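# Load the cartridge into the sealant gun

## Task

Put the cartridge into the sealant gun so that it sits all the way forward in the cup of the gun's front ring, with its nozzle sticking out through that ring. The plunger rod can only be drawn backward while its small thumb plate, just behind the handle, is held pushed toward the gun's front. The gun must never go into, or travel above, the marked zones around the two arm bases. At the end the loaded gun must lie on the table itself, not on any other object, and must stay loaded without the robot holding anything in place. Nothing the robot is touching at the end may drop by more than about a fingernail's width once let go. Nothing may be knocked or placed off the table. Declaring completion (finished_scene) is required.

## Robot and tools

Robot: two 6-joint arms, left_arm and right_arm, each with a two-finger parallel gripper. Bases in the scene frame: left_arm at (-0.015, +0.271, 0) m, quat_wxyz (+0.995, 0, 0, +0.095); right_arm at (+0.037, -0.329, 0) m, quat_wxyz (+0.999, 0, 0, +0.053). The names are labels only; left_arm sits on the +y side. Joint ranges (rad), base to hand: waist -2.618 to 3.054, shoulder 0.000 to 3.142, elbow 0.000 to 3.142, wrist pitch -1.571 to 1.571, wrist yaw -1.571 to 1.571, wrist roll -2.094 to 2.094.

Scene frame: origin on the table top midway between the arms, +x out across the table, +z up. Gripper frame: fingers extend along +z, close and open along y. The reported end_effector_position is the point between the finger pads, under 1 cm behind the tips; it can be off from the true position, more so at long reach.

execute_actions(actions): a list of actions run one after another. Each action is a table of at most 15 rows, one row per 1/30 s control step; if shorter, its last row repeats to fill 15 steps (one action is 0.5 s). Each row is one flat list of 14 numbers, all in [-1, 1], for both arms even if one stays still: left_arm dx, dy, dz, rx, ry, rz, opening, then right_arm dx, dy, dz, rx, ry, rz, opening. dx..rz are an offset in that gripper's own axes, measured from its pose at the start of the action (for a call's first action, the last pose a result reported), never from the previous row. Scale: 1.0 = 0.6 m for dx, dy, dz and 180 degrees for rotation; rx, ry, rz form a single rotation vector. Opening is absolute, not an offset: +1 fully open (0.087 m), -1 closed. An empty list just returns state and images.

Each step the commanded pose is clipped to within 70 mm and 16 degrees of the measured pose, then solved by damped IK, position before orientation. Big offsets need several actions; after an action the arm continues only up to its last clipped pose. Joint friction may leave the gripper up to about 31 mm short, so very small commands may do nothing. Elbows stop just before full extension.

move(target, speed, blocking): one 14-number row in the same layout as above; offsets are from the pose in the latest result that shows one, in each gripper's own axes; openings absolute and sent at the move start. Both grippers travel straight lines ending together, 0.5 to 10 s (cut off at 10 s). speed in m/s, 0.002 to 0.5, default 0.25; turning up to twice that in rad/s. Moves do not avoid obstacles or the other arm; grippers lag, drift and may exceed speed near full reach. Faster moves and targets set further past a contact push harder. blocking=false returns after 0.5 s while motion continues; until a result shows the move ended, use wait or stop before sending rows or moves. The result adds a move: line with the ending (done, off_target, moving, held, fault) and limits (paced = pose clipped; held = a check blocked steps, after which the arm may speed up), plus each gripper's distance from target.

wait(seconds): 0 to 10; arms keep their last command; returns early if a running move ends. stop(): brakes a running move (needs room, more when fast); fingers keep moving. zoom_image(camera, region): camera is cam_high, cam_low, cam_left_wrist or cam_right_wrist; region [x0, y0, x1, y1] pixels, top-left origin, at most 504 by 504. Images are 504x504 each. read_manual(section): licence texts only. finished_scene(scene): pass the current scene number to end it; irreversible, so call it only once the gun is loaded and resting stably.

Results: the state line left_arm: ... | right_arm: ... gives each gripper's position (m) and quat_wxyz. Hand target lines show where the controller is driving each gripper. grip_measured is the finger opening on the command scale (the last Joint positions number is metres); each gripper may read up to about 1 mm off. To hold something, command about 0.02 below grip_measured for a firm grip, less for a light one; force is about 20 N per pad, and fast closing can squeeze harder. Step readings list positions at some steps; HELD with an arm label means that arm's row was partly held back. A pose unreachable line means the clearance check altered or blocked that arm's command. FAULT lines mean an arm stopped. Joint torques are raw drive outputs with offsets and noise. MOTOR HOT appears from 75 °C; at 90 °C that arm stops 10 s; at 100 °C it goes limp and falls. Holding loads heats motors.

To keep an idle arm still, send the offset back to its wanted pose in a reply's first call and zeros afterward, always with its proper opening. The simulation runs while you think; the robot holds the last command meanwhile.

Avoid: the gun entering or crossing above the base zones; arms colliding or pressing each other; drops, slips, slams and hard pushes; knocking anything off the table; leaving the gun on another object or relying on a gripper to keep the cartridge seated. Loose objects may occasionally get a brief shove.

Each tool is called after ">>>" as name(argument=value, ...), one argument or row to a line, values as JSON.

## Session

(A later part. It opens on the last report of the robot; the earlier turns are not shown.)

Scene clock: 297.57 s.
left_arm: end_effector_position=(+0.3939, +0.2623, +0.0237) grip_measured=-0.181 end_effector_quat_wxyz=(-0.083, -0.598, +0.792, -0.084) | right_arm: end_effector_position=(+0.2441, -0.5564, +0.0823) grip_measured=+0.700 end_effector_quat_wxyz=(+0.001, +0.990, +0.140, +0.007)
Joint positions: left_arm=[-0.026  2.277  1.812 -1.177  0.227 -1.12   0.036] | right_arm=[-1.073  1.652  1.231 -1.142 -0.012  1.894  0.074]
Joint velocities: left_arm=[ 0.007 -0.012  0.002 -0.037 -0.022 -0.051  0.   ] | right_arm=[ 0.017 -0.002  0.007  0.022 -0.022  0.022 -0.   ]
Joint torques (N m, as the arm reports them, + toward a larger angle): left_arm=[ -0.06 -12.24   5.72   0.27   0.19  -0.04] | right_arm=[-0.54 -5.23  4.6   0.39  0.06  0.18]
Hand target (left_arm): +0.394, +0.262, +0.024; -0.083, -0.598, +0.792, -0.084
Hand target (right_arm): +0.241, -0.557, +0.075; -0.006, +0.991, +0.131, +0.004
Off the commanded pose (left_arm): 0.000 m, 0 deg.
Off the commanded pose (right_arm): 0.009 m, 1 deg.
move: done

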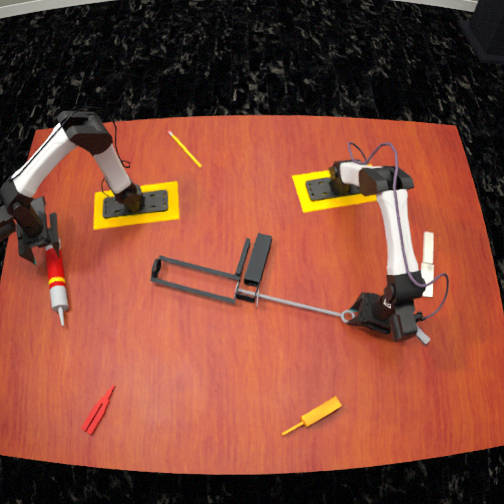

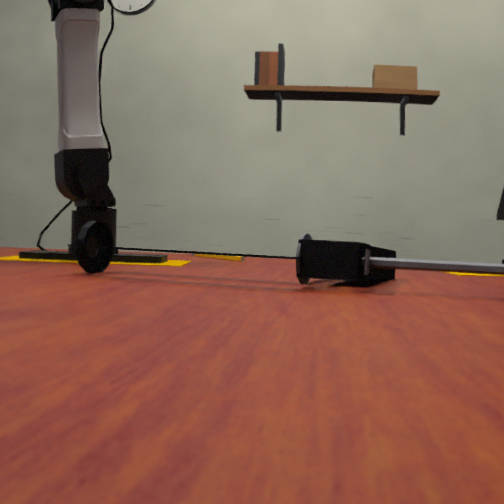

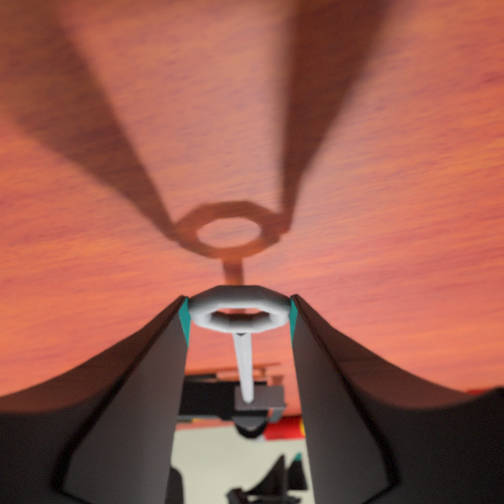

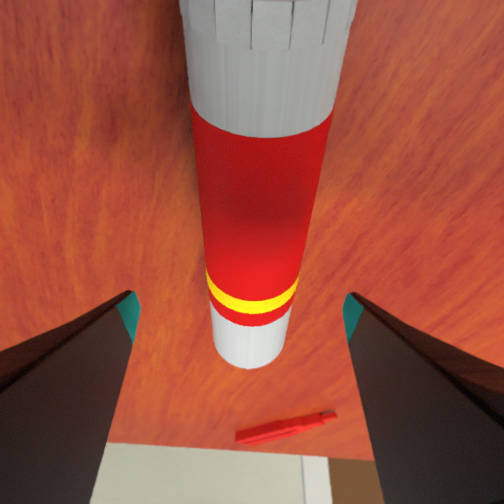

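>>> move(
  target=[0,0,0,0,0,0,-0.24,-0.016,-0.013,0.094,0,-0.004,0.006,0.7],
  speed=0.08,
)

Scene clock: 302.93 s.
left_arm: end_effector_position=(+0.3939, +0.2623, +0.0237) grip_measured=-0.181 end_effector_quat_wxyz=(-0.083, -0.598, +0.792, -0.084) | right_arm: end_effector_position=(+0.2406, -0.5513, +0.0357) grip_measured=+0.700 end_effector_quat_wxyz=(+0.009, +0.990, +0.140, +0.011)
Joint positions: left_arm=[-0.026  2.277  1.812 -1.177  0.227 -1.12   0.036] | right_arm=[-1.073  1.662  1.048 -0.931 -0.012  1.894  0.074]
Joint velocities: left_arm=[-0.022 -0.012 -0.012 -0.037 -0.022  0.037  0.   ] | right_arm=[ 0.017 -0.007  0.007  0.037  0.037 -0.066  0.   ]
Joint torques (N m, as the arm reports them, + toward a larger angle): left_arm=[ -0.07 -12.25   5.76   0.28   0.19  -0.03] | right_arm=[-0.67 -4.75  4.17  0.43  0.22  0.15]
Hand target (left_arm): +0.394, +0.262, +0.024; -0.083, -0.598, +0.792, -0.084
Hand target (right_arm): +0.234, -0.551, +0.026; +0.001, +0.991, +0.130, +0.001
Off the commanded pose (left_arm): 0.000 m, 0 deg.
Off the commanded pose (right_arm): 0.012 m, 2 deg.
move: off_target (right_arm)

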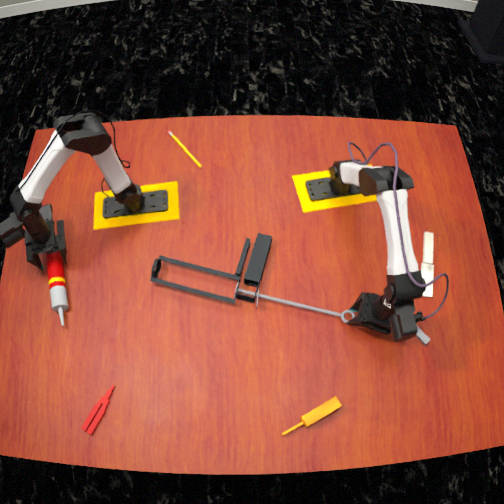

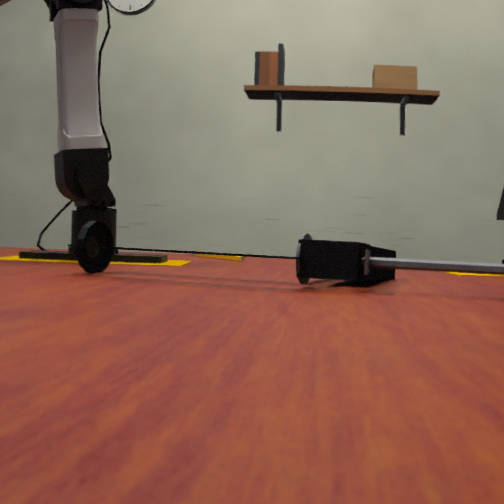

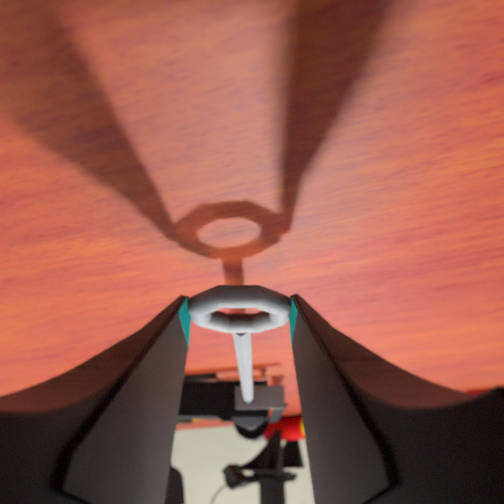

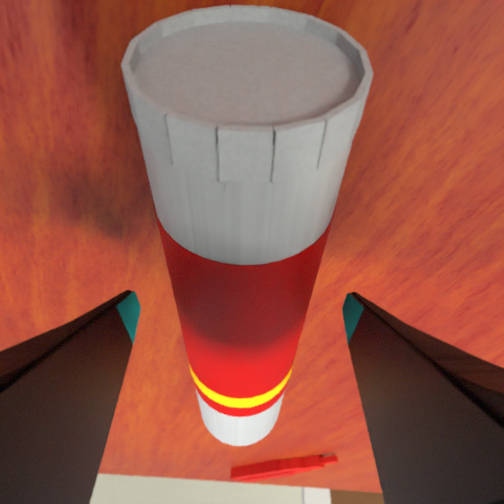

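>>> execute_actions(
  actions=[
    [[0,0,0,0,0,0,-0.24,0.0,0,0.024,0.004,-0.008,0,0.7]],
    [[0,0,0,0,0,0,-0.24,0,0,0.01,0,0,0,0.5]],
  ],
)

Scene clock: 310.80 s.
left_arm: end_effector_position=(+0.3939, +0.2623, +0.0237) grip_measured=-0.181 end_effector_quat_wxyz=(-0.083, -0.598, +0.792, -0.084) | right_arm: end_effector_position=(+0.2429, -0.5570, +0.0293) grip_measured=+0.500 end_effector_quat_wxyz=(+0.013, +0.990, +0.137, +0.009)
Joint positions: left_arm=[-0.026  2.277  1.812 -1.177  0.227 -1.12   0.036] | right_arm=[-1.073  1.686  1.048 -0.901 -0.005  1.899  0.066]
Joint velocities: left_arm=[ 0.012 -0.017 -0.007  0.007 -0.007 -0.081  0.   ] | right_arm=[-0.017  0.012  0.002  0.066 -0.051  0.022  0.   ]
Joint torques (N m, as the arm reports them, + toward a larger angle): left_arm=[ -0.09 -12.2    5.77   0.28   0.18  -0.03] | right_arm=[ 0.16 -5.35  4.56  0.43  0.06  0.08]
Hand target (left_arm): +0.394, +0.262, +0.024; -0.083, -0.598, +0.792, -0.084
Hand target (right_arm): +0.241, -0.554, +0.023; +0.008, +0.990, +0.137, +0.007
Off the commanded pose (left_arm): 0.000 m, 0 deg.
Off the commanded pose (right_arm): 0.007 m, 1 deg.
Step readings (end_effector_position; steps 1 to 15: 1st action; 16 to 30: 2nd action):
0: left_arm (+0.3939, +0.2623, +0.0237) | right_arm (+0.2408, -0.5517, +0.0358)
1: left_arm (+0.3939, +0.2623, +0.0237) | right_arm (+0.2407, -0.5519, +0.0353)
2: left_arm (+0.3939, +0.2623, +0.0237) | right_arm (+0.2408, -0.5525, +0.0342)
4: left_arm (+0.3939, +0.2623, +0.0237) | right_arm (+0.2409, -0.5531, +0.0313)
8: left_arm (+0.3939, +0.2623, +0.0237) | right_arm (+0.2410, -0.5538, +0.0291)
15: left_arm (+0.3939, +0.2623, +0.0237) | right_arm (+0.2412, -0.5545, +0.0291)
16: left_arm (+0.3939, +0.2623, +0.0237) | right_arm (+0.2413, -0.5547, +0.0291)
17: left_arm (+0.3939, +0.2623, +0.0237) | right_arm (+0.2416, -0.5551, +0.0291)
19: left_arm (+0.3939, +0.2623, +0.0237) | right_arm (+0.2421, -0.5559, +0.0292)
23: left_arm (+0.3939, +0.2623, +0.0237) | right_arm (+0.2427, -0.5566, +0.0293)
30: end_effector_position above

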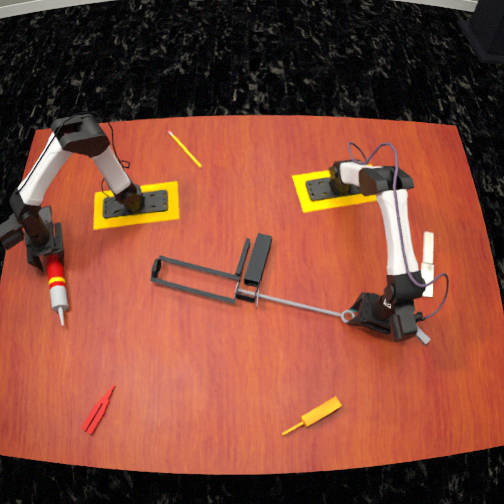

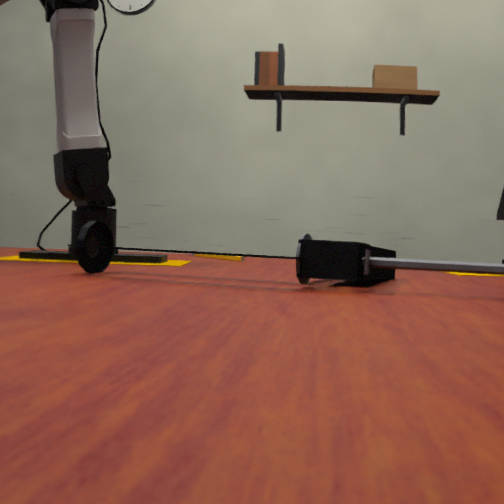

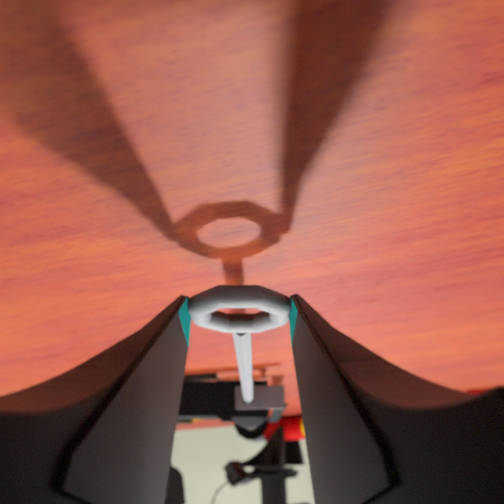

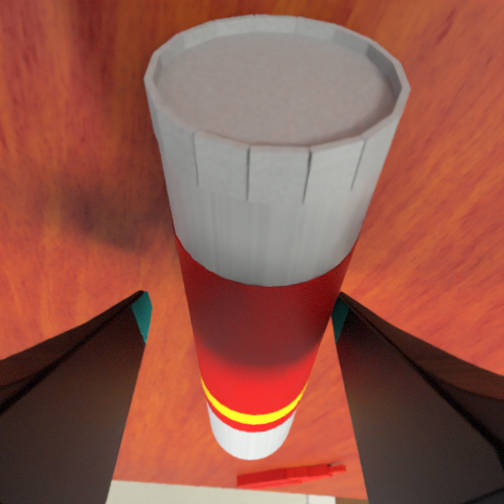

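>>> execute_actions(
  actions=[
    [[0,0,0,0,0,0,-0.24,0,-0.01,0,0.012,0,0,0.45],[0,0,0,0,0,0,-0.24,0,-0.01,0,0.012,0,0,0.42],[0,0,0,0,0,0,-0.24,0,-0.01,0,0.012,0,0,0.39],[0,0,0,0,0,0,-0.24,0,-0.01,0,0.012,0,0,0.36],[0,0,0,0,0,0,-0.24,0,-0.01,0,0.012,0,0,0.33],[0,0,0,0,0,0,-0.24,0,-0.01,0,0.012,0,0,0.30],[0,0,0,0,0,0,-0.24,0,-0.01,0,0.012,0,0,0.27],[0,0,0,0,0,0,-0.24,0,-0.01,0,0.012,0,0,0.24],[0,0,0,0,0,0,-0.24,0,-0.01,0,0.012,0,0,0.21],[0,0,0,0,0,0,-0.24,0,-0.01,0,0.012,0,0,0.18],[0,0,0,0,0,0,-0.24,0,-0.01,0,0.012,0,0,0.15],[0,0,0,0,0,0,-0.24,0,-0.01,0,0.012,0,0,0.13]],
    [[0,0,0,0,0,0,-0.24,0,0,0,0,0,0,0.11],[0,0,0,0,0,0,-0.24,0,0,0,0,0,0,0.1],[0,0,0,0,0,0,-0.24,0,0,0,0,0,0,0.09],[0,0,0,0,0,0,-0.24,0,0,0,0,0,0,0.07]],
  ],
)

>>> move(
  target=[0,0,0,0,0,0,-0.24,0,0,-0.21,0,0,0,0.07],
  speed=0.12,
)

Scene clock: 324.60 s.
left_arm: end_effector_position=(+0.3939, +0.2623, +0.0237) grip_measured=-0.181 end_effector_quat_wxyz=(-0.083, -0.598, +0.792, -0.084) | right_arm: end_effector_position=(+0.2402, -0.5515, +0.0291) grip_measured=+0.085 end_effector_quat_wxyz=(+0.001, +0.990, +0.137, +0.006)
Joint positions: left_arm=[-0.026  2.277  1.812 -1.177  0.227 -1.12   0.036] | right_arm=[-1.073  1.686  1.048 -0.925 -0.01   1.899  0.047]
Joint velocities: left_arm=[-0.022  0.002 -0.002 -0.022 -0.007  0.007 -0.   ] | right_arm=[-0.002 -0.017 -0.012 -0.037  0.007  0.051  0.001]
Joint torques (N m, as the arm reports them, + toward a larger angle): left_arm=[ -0.03 -12.29   5.84   0.27   0.2   -0.02] | right_arm=[ 0.16 -5.92  5.69  0.31  0.07  0.06]
Hand target (left_arm): +0.394, +0.262, +0.024; -0.083, -0.598, +0.792, -0.084
Hand target (right_arm): +0.240, -0.551, +0.029; +0.001, +0.990, +0.137, +0.006
Off the commanded pose (left_arm): 0.000 m, 0 deg.
Off the commanded pose (right_arm): 0.000 m, 0 deg.
Step readings (end_effector_position; steps 1 to 15: 1st action; 16 to 30: 2nd action):
0: left_arm (+0.3939, +0.2623, +0.0237) | right_arm (+0.2430, -0.5570, +0.0293)
1: left_arm (+0.3939, +0.2623, +0.0237) | right_arm (+0.2428, -0.5566, +0.0293)
2: left_arm (+0.3939, +0.2623, +0.0237) | right_arm (+0.2424, -0.5557, +0.0293)
4: left_arm (+0.3939, +0.2623, +0.0237) | right_arm (+0.2415, -0.5539, +0.0292)
8: left_arm (+0.3939, +0.2623, +0.0237) | right_arm (+0.2406, -0.5523, +0.0291)
15: left_arm (+0.3939, +0.2623, +0.0237) | right_arm (+0.2402, -0.5515, +0.0291)
16: left_arm (+0.3939, +0.2623, +0.0237) | right_arm (+0.2402, -0.5515, +0.0291)
17: left_arm (+0.3939, +0.2623, +0.0237) | right_arm (+0.2402, -0.5515, +0.0291)
19: left_arm (+0.3939, +0.2623, +0.0237) | right_arm (+0.2402, -0.5515, +0.0291)
23: left_arm (+0.3939, +0.2623, +0.0237) | right_arm (+0.2402, -0.5515, +0.0291)
30: end_effector_position above

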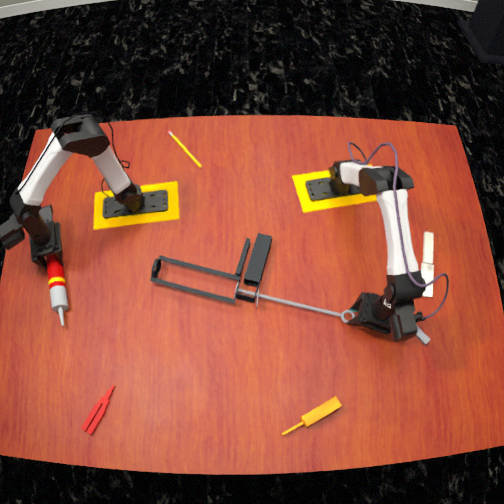

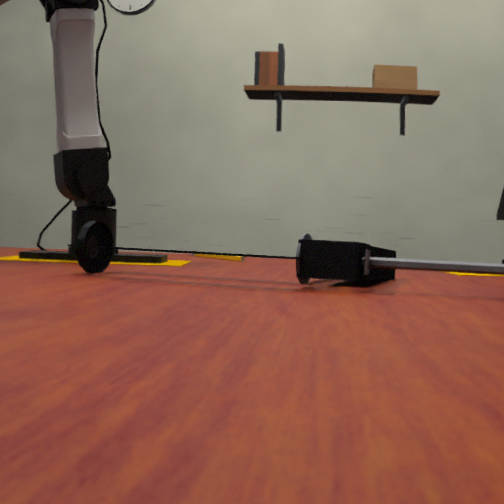

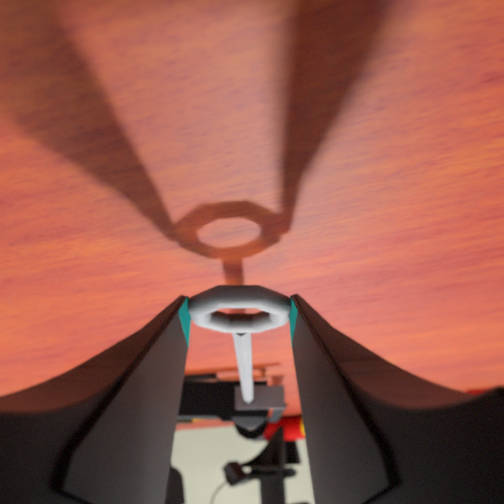

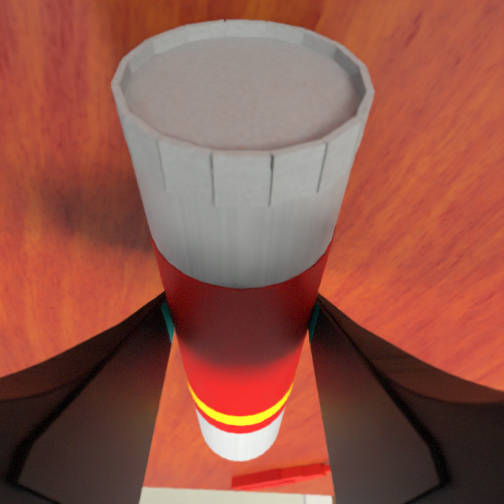

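Scene clock: 326.23 s.
left_arm: end_effector_position=(+0.3939, +0.2623, +0.0237) grip_measured=-0.181 end_effector_quat_wxyz=(-0.083, -0.598, +0.792, -0.084) | right_arm: end_effector_position=(+0.2349, -0.5469, +0.1357) grip_measured=+0.085 end_effector_quat_wxyz=(-0.022, +0.990, +0.137, -0.011)
Joint positions: left_arm=[-0.026  2.277  1.812 -1.177  0.227 -1.12   0.036] | right_arm=[-1.073  1.641  1.435 -1.415  0.     1.899  0.047]
Joint velocities: left_arm=[-0.012 -0.007 -0.007 -0.007  0.037 -0.007 -0.002] | right_arm=[ 0.002  0.002  0.007 -0.095 -0.081 -0.007  0.   ]
Joint torques (N m, as the arm reports them, + toward a larger angle): left_arm=[ -0.1  -12.2    5.8    0.26   0.2   -0.03] | right_arm=[-0.46 -7.85  8.96  0.15 -0.03 -0.01]
Hand target (left_arm): +0.394, +0.262, +0.024; -0.083, -0.598, +0.792, -0.084
Hand target (right_arm): +0.237, -0.552, +0.154; +0.002, +0.990, +0.138, +0.006
Off the commanded pose (left_arm): 0.000 m, 0 deg.
Off the commanded pose (right_arm): 0.020 m, 3 deg.
move: off_target (right_arm)

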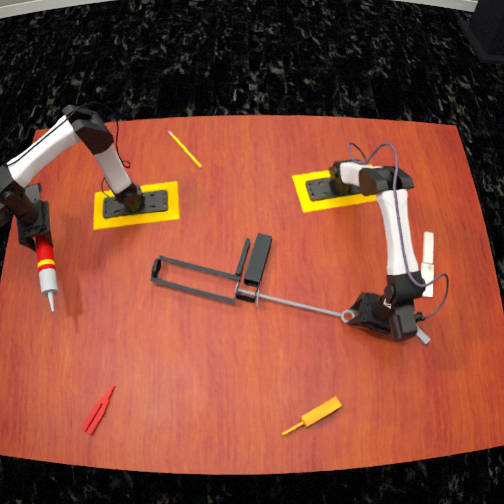

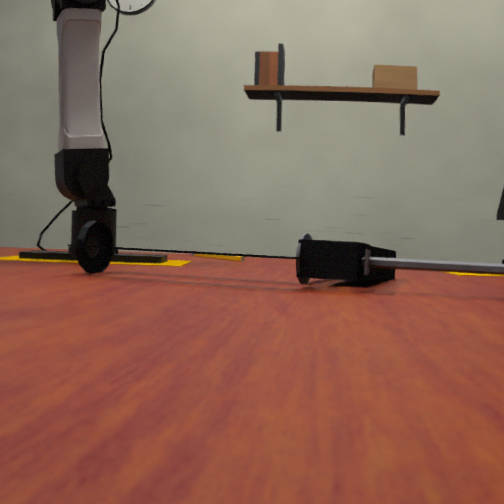

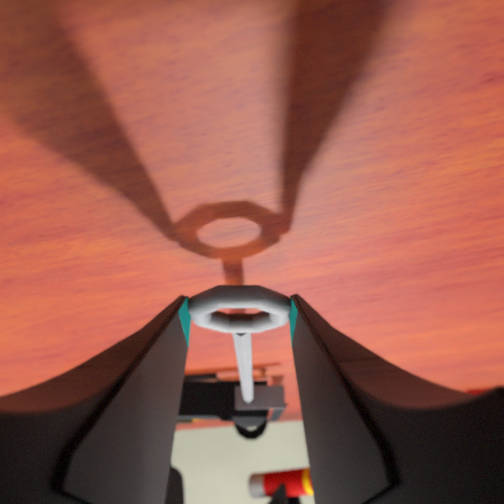

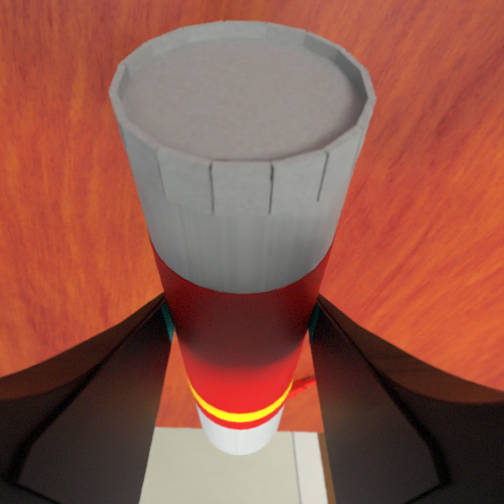

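>>> move(
  target=[0,0,0,0,0,0,-0.24,0.312,-0.34,-0.035,0,0,-0.667,0.05],
  speed=0.3,
)

Scene clock: 339.07 s.
left_arm: end_effector_position=(+0.3939, +0.2623, +0.0237) grip_measured=-0.181 end_effector_quat_wxyz=(-0.083, -0.598, +0.792, -0.084) | right_arm: end_effector_position=(+0.3603, -0.3085, +0.1561) grip_measured=+0.085 end_effector_quat_wxyz=(-0.015, +0.383, +0.924, +0.001)
Joint positions: left_arm=[-0.026  2.277  1.812 -1.177  0.227 -1.12   0.036] | right_arm=[-0.136  1.925  1.856 -1.531 -0.012  0.755  0.047]
Joint velocities: left_arm=[-0.007 -0.017  0.012  0.007 -0.007 -0.051  0.   ] | right_arm=[ 0.012 -0.002 -0.007  0.037  0.037 -0.037 -0.   ]
Joint torques (N m, as the arm reports them, + toward a larger angle): left_arm=[ -0.06 -12.24   5.8    0.28   0.21  -0.03] | right_arm=[ 0.51 -7.92  8.86  0.1  -0.2  -0.02]
Hand target (left_arm): +0.394, +0.262, +0.024; -0.083, -0.598, +0.792, -0.084
Hand target (right_arm): +0.360, -0.304, +0.166; -0.016, +0.376, +0.926, +0.011
Off the commanded pose (left_arm): 0.000 m, 0 deg.
Off the commanded pose (right_arm): 0.011 m, 2 deg.
move: off_target (right_arm)

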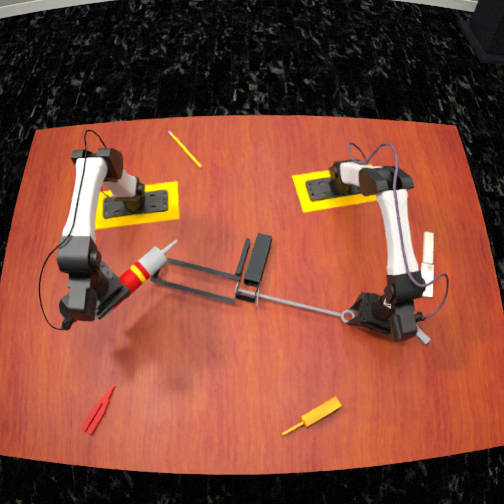

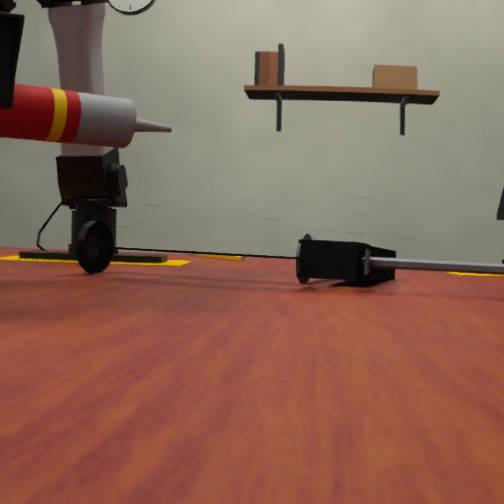

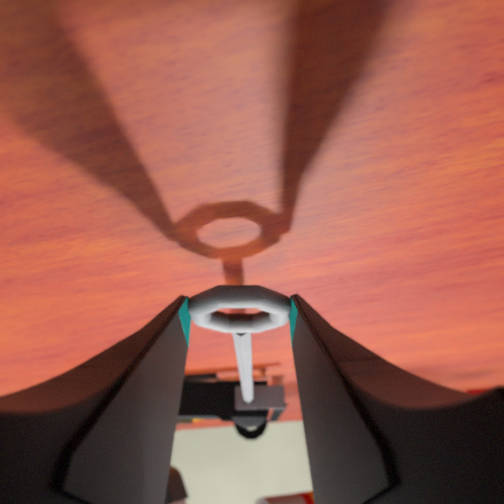

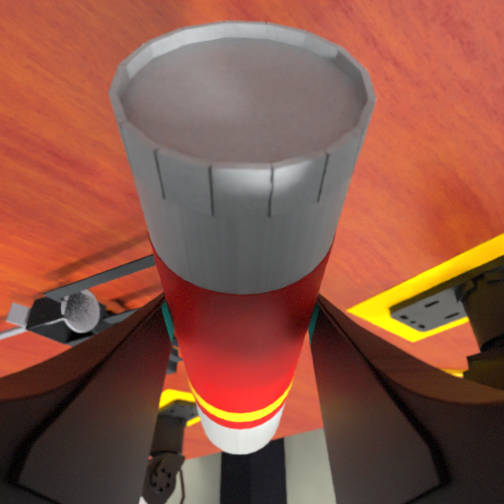

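>>> move(
  target=[0,0,0,0,0,0,-0.24,0.367,0.238,0.018,-0.0562,-0.0459,-0.667,0.05],
  speed=0.3,
)

Scene clock: 353.87 s.
left_arm: end_effector_position=(+0.3939, +0.2623, +0.0237) grip_measured=-0.181 end_effector_quat_wxyz=(-0.083, -0.598, +0.792, -0.084) | right_arm: end_effector_position=(+0.3034, -0.0603, +0.1419) grip_measured=+0.085 end_effector_quat_wxyz=(+0.061, -0.602, +0.795, +0.050)
Joint positions: left_arm=[-0.026  2.277  1.812 -1.177  0.227 -1.12   0.036] | right_arm=[ 0.699  2.011  1.941 -1.365 -0.079 -0.487  0.047]
Joint velocities: left_arm=[-0.012  0.007  0.007  0.022  0.007 -0.007  0.   ] | right_arm=[-0.002 -0.007  0.002 -0.007  0.007 -0.125 -0.   ]
Joint torques (N m, as the arm reports them, + toward a larger angle): left_arm=[ -0.07 -12.25   5.75   0.28   0.21  -0.03] | right_arm=[ 0.56 -9.04  9.25  0.61 -0.17 -0.01]
Hand target (left_arm): +0.394, +0.262, +0.024; -0.083, -0.598, +0.792, -0.084
Hand target (right_arm): +0.307, -0.053, +0.152; +0.079, -0.608, +0.788, +0.055
Off the commanded pose (left_arm): 0.000 m, 0 deg.
Off the commanded pose (right_arm): 0.012 m, 2 deg.
move: off_target (right_arm)

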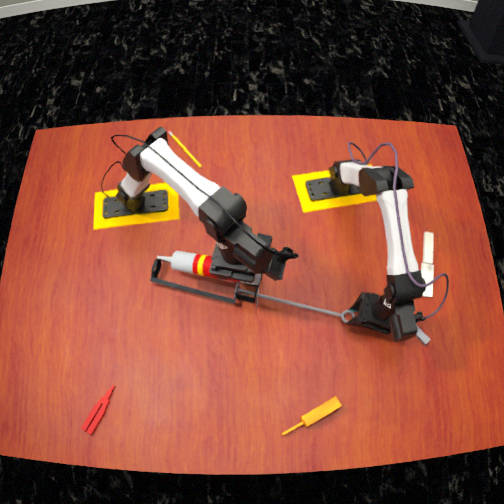

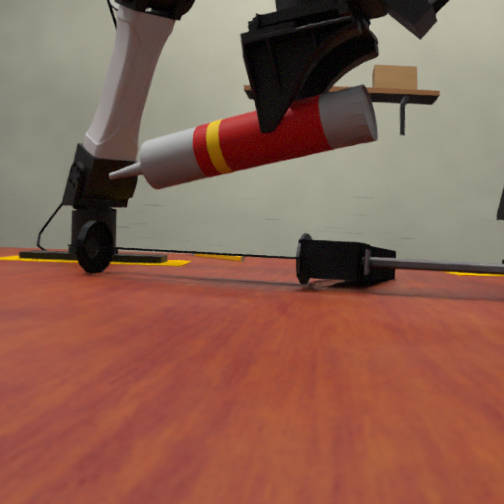

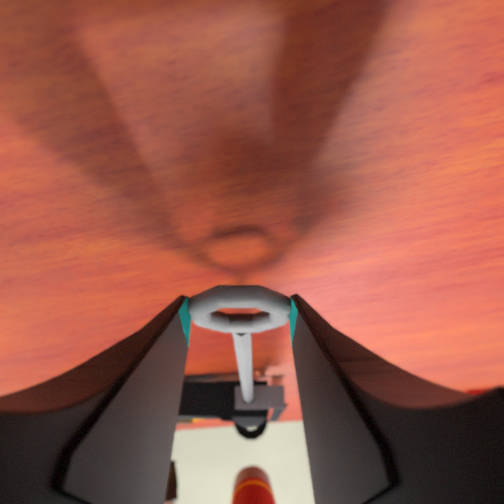

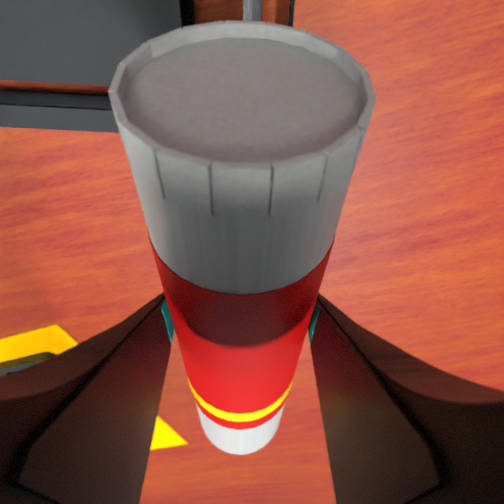

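>>> move(
  target=[0,0,0,0,0,0,-0.24,-0.005,-0.008,0.065,0,-0.015,0,0.05],
  speed=0.08,
)

Scene clock: 361.53 s.
left_arm: end_effector_position=(+0.3939, +0.2623, +0.0237) grip_measured=-0.181 end_effector_quat_wxyz=(-0.083, -0.598, +0.792, -0.084) | right_arm: end_effector_position=(+0.3081, -0.0517, +0.1003) grip_measured=+0.085 end_effector_quat_wxyz=(+0.071, -0.603, +0.792, +0.059)
Joint positions: left_arm=[-0.026  2.277  1.812 -1.177  0.227 -1.12   0.036] | right_arm=[ 0.699  2.011  1.775 -1.177 -0.095 -0.49   0.047]
Joint velocities: left_arm=[-0.012 -0.022  0.012 -0.022 -0.007  0.022 -0.   ] | right_arm=[-0.007 -0.027  0.007  0.037 -0.007 -0.037  0.001]
Joint torques (N m, as the arm reports them, + toward a larger angle): left_arm=[ -0.05 -12.2    5.78   0.26   0.2   -0.02] | right_arm=[ -0.45 -10.19   5.67   0.75  -0.22   0.05]
Hand target (left_arm): +0.394, +0.262, +0.024; -0.083, -0.598, +0.792, -0.084
Hand target (right_arm): +0.310, -0.053, +0.104; +0.079, -0.601, +0.793, +0.064
Off the commanded pose (left_arm): 0.000 m, 0 deg.
Off the commanded pose (right_arm): 0.004 m, 1 deg.
move: done

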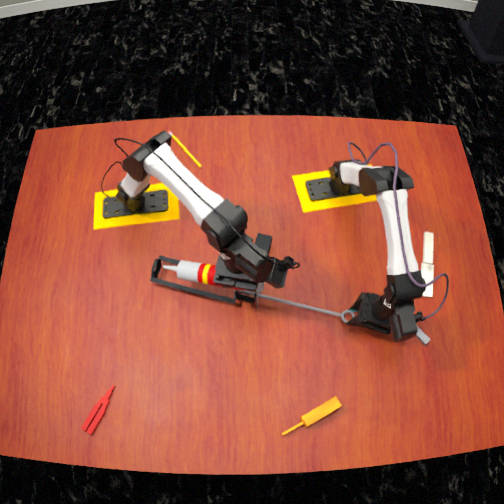

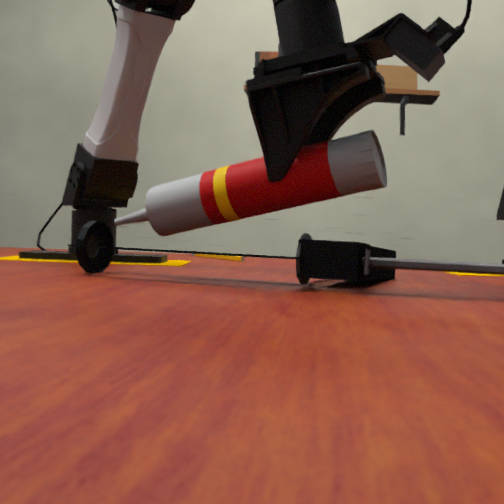

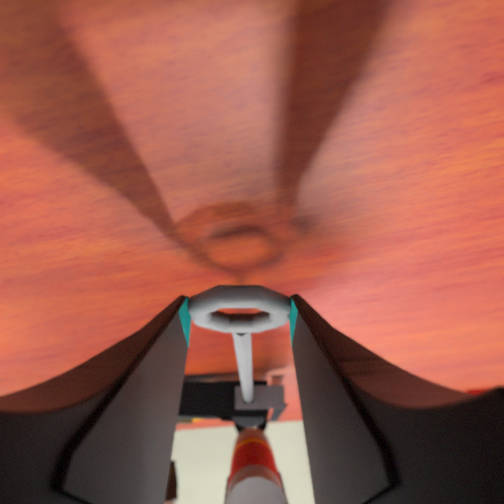

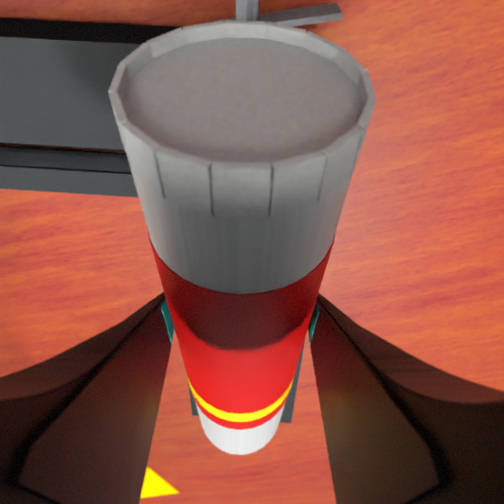

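>>> move(
  target=[0,0,0,0,0,0,-0.24,0.007,-0.01,0.036,0,-0.006,0,0.05],
  speed=0.05,
)

>>> zoom_image(
  camera="cam_low",
  region=[60,150,400,300],
)

>>> zoom_image(
  camera="cam_right_wrist",
  region=[140,300,340,500],
)

Scene clock: 369.57 s.
left_arm: end_effector_position=(+0.3939, +0.2623, +0.0237) grip_measured=-0.181 end_effector_quat_wxyz=(-0.083, -0.598, +0.792, -0.084) | right_arm: end_effector_position=(+0.3112, -0.0523, +0.0799) grip_measured=+0.085 end_effector_quat_wxyz=(+0.075, -0.603, +0.792, +0.061)
Joint positions: left_arm=[-0.026  2.277  1.812 -1.177  0.227 -1.12   0.036] | right_arm=[ 0.691  2.011  1.694 -1.086 -0.098 -0.497  0.047]
Joint velocities: left_arm=[ 0.002  0.002 -0.012 -0.022 -0.037 -0.022  0.   ] | right_arm=[-0.012  0.007 -0.002 -0.066  0.037  0.066 -0.001]
Joint torques (N m, as the arm reports them, + toward a larger angle): left_arm=[ -0.07 -12.23   5.74   0.28   0.19  -0.04] | right_arm=[-0.5  -9.27  5.73  0.74 -0.2  -0.02]
Hand target (left_arm): +0.394, +0.262, +0.024; -0.083, -0.598, +0.792, -0.084
Hand target (right_arm): +0.314, -0.053, +0.078; +0.078, -0.603, +0.792, +0.065
Off the commanded pose (left_arm): 0.000 m, 0 deg.
Off the commanded pose (right_arm): 0.003 m, 1 deg.
move: done

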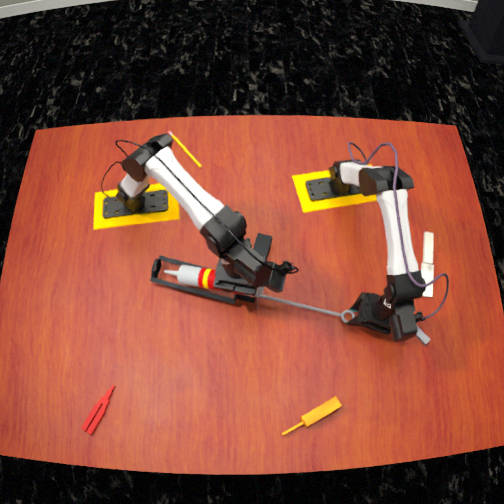

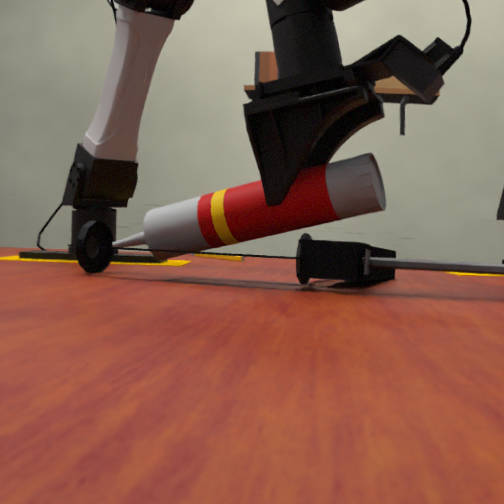

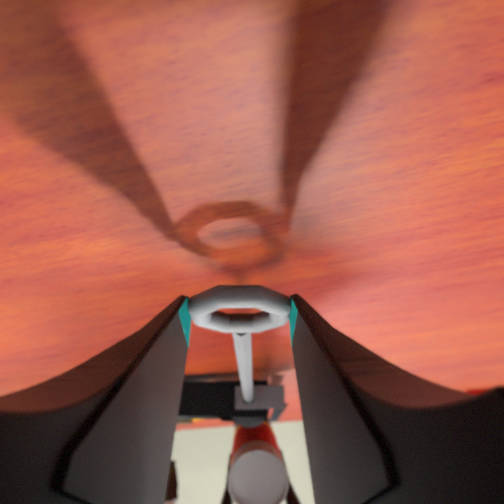

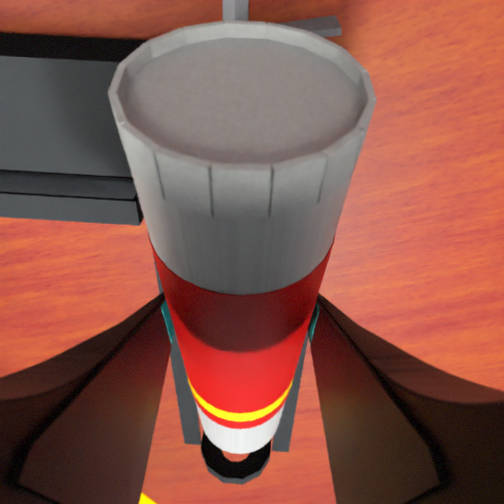

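Region (60, 150, 400, 300) of cam_low's 504x504 image, scaled by 1.482, with more detail than that image has; it fills the top 222 rows of this view, and the rest is white.

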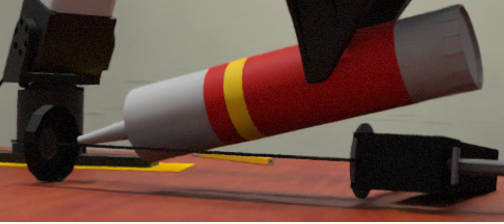

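Region (140, 300, 340, 500) of cam_right_wrist's 504x504 image, scaled by 2.520, with more detail than that image has.

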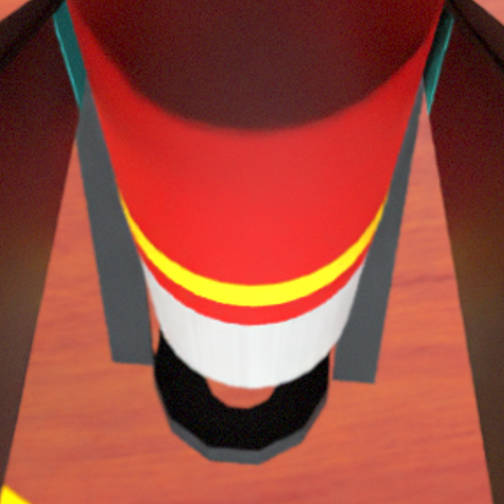

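>>> move(
  target=[0,0,0,0,0,0,-0.24,0.055,0.004,-0.013,0,0,0,0.05],
  speed=0.04,
)

>>> zoom_image(
  camera="cam_low",
  region=[40,150,400,300],
)

Scene clock: 380.70 s.
left_arm: end_effector_position=(+0.3939, +0.2625, +0.0236) grip_measured=-0.181 end_effector_quat_wxyz=(-0.083, -0.598, +0.793, -0.084) | right_arm: end_effector_position=(+0.2982, -0.0815, +0.0701) grip_measured=+0.085 end_effector_quat_wxyz=(+0.059, -0.604, +0.793, +0.057)
Joint positions: left_arm=[-0.026  2.277  1.812 -1.177  0.226 -1.12   0.036] | right_arm=[ 0.662  1.932  1.544 -1.051 -0.1   -0.527  0.047]
Joint velocities: left_arm=[ 0.027 -0.007  0.002 -0.051  0.066 -0.066  0.   ] | right_arm=[-0.007  0.007 -0.002 -0.007 -0.022 -0.051  0.   ]
Joint torques (N m, as the arm reports them, + toward a larger angle): left_arm=[ -0.11 -12.23   5.78   0.28   0.18  -0.02] | right_arm=[ -0.64 -11.04   5.36   0.62  -0.14  -0.02]
Hand target (left_arm): +0.394, +0.262, +0.024; -0.083, -0.598, +0.793, -0.084
Hand target (right_arm): +0.300, -0.084, +0.080; +0.075, -0.603, +0.792, +0.061
Off the commanded pose (left_arm): 0.000 m, 0 deg.
Off the commanded pose (right_arm): 0.012 m, 2 deg.
move: off_target (right_arm)

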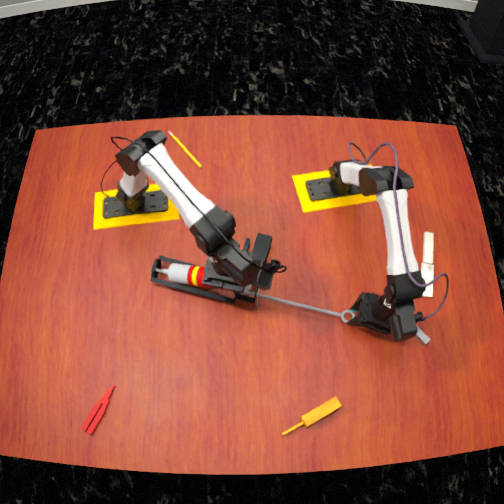

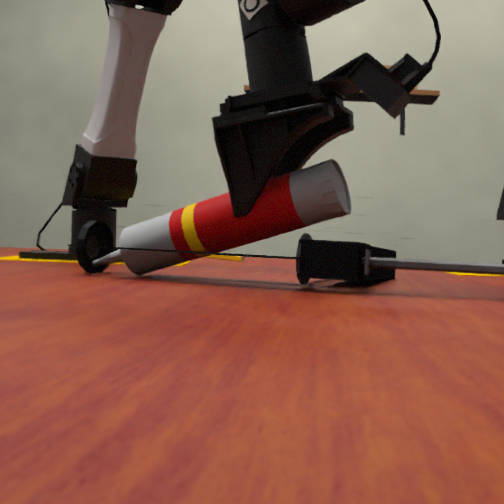

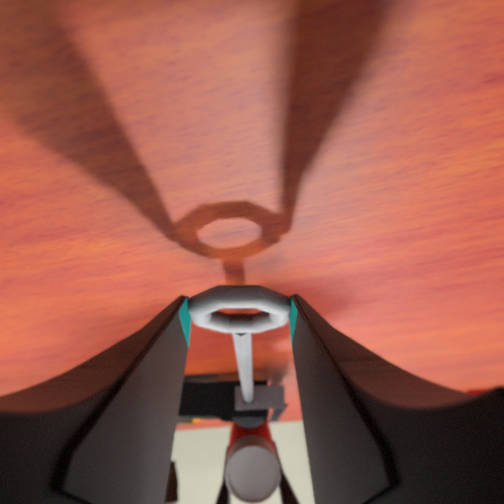

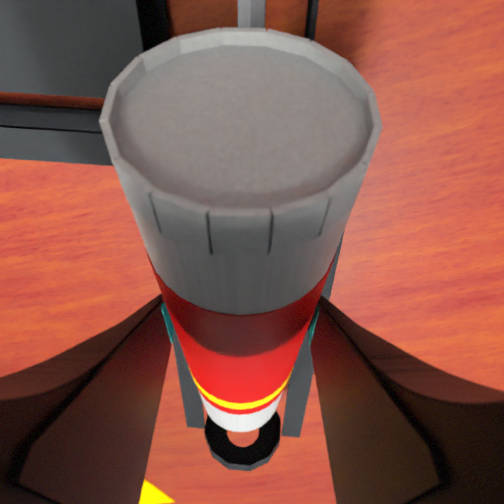

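Region (40, 150, 400, 300) of cam_low's 504x504 image, scaled by 1.400, with more detail than that image has; it fills the top 210 rows of this view, and the rest is white.

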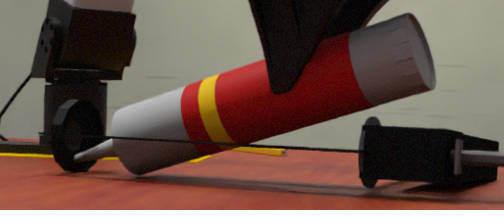

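>>> move(
  target=[0,0,0,0,0,0,-0.24,-0.018,-0.006,-0.018,0,0,0,0.04],
  speed=0.04,
)

>>> move(
  target=[0,0,0,0,0,0,-0.24,0,0,-0.018,0,0.022,0,0.04],
  speed=0.04,
)

>>> zoom_image(
  camera="cam_low",
  region=[40,150,400,300],
)

Scene clock: 392.90 s.
left_arm: end_effector_position=(+0.3939, +0.2625, +0.0236) grip_measured=-0.181 end_effector_quat_wxyz=(-0.083, -0.598, +0.793, -0.084) | right_arm: end_effector_position=(+0.3010, -0.0788, +0.0731) grip_measured=+0.085 end_effector_quat_wxyz=(+0.051, -0.604, +0.793, +0.056)
Joint positions: left_arm=[-0.026  2.277  1.812 -1.177  0.226 -1.12   0.036] | right_arm=[ 0.662  1.962  1.597 -1.091 -0.1   -0.527  0.047]
Joint velocities: left_arm=[ 0.012 -0.007  0.007 -0.022 -0.007 -0.037  0.001] | right_arm=[ 0.002  0.012 -0.007 -0.007  0.007 -0.007  0.   ]
Joint torques (N m, as the arm reports them, + toward a larger angle): left_arm=[ -0.07 -12.17   5.81   0.27   0.2   -0.03] | right_arm=[ 0.46 -8.72  9.24  0.47 -0.1   0.11]
Hand target (left_arm): +0.394, +0.262, +0.024; -0.083, -0.598, +0.793, -0.084
Hand target (right_arm): +0.304, -0.074, +0.082; +0.060, -0.604, +0.793, +0.057
Off the commanded pose (left_arm): 0.000 m, 0 deg.
Off the commanded pose (right_arm): 0.011 m, 1 deg.
move: off_target (right_arm)

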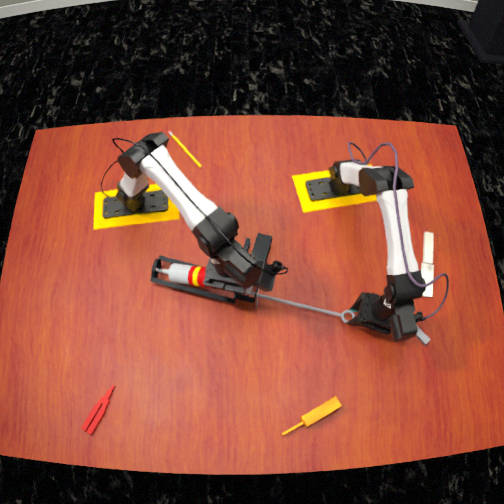

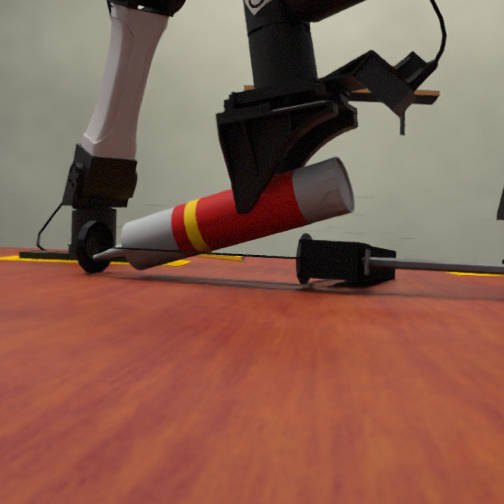

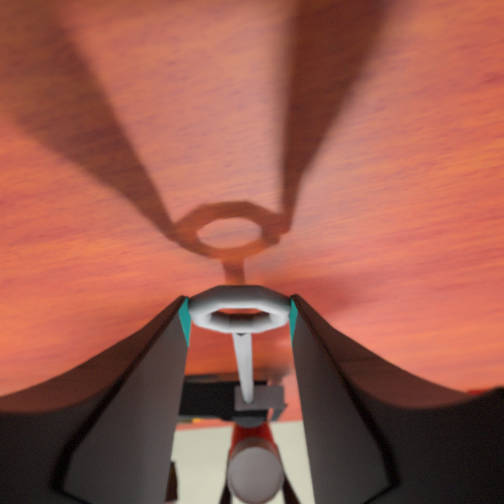

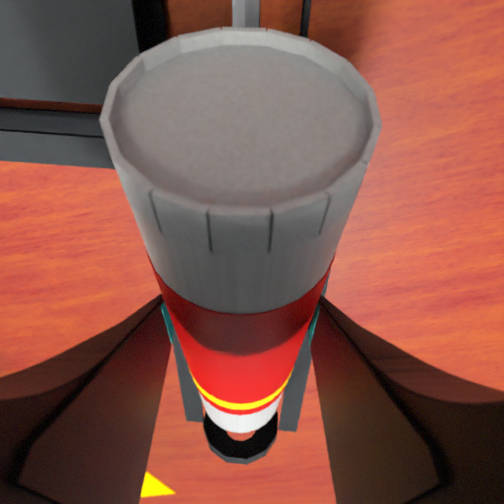

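Scene clock: 394.17 s.
left_arm: end_effector_position=(+0.3939, +0.2622, +0.0237) grip_measured=-0.181 end_effector_quat_wxyz=(-0.083, -0.598, +0.793, -0.085) | right_arm: end_effector_position=(+0.2998, -0.0853, +0.0741) grip_measured=+0.085 end_effector_quat_wxyz=(+0.017, -0.603, +0.796, +0.041)
Joint positions: left_arm=[-0.026  2.277  1.812 -1.177  0.227 -1.12   0.036] | right_arm=[ 0.662  2.011  1.667 -1.182 -0.078 -0.527  0.047]
Joint velocities: left_arm=[-0.007  0.002 -0.002 -0.022 -0.022 -0.007  0.001] | right_arm=[-0.002 -0.002 -0.002  0.007 -0.081  0.007 -0.002]
Joint torques (N m, as the arm reports them, + toward a larger angle): left_arm=[ -0.05 -12.25   5.76   0.27   0.19  -0.04] | right_arm=[ 1.22 -8.89  9.18  0.27  0.07  0.16]
Hand target (left_arm): +0.394, +0.262, +0.024; -0.083, -0.598, +0.793, -0.084
Hand target (right_arm): +0.301, -0.081, +0.084; +0.024, -0.606, +0.795, +0.036
Off the commanded pose (left_arm): 0.000 m, 0 deg.
Off the commanded pose (right_arm): 0.011 m, 1 deg.
move: off_target (right_arm)

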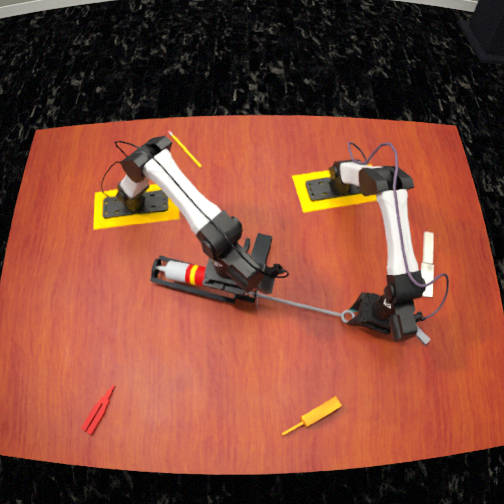

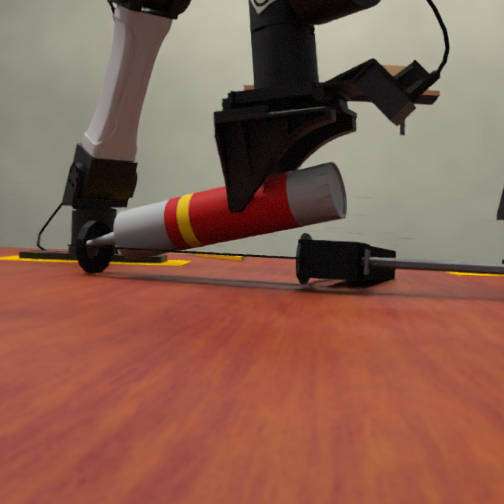

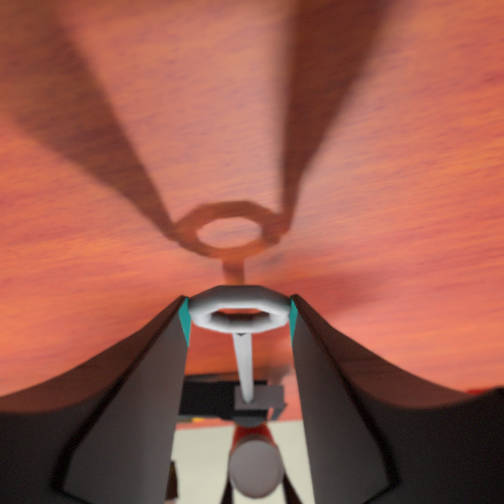

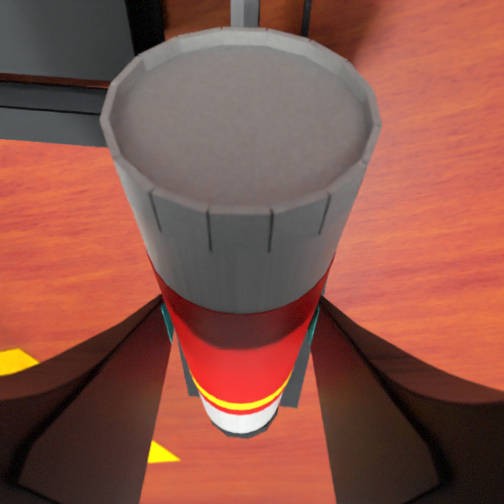

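Region (40, 150, 400, 300) of cam_low's 504x504 image, scaled by 1.400, with more detail than that image has; it fills the top 210 rows of this view, and the rest is white.

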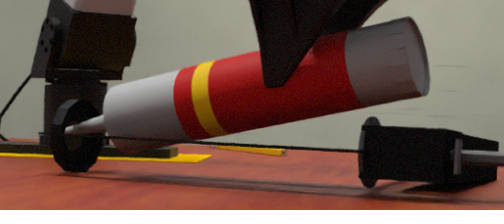

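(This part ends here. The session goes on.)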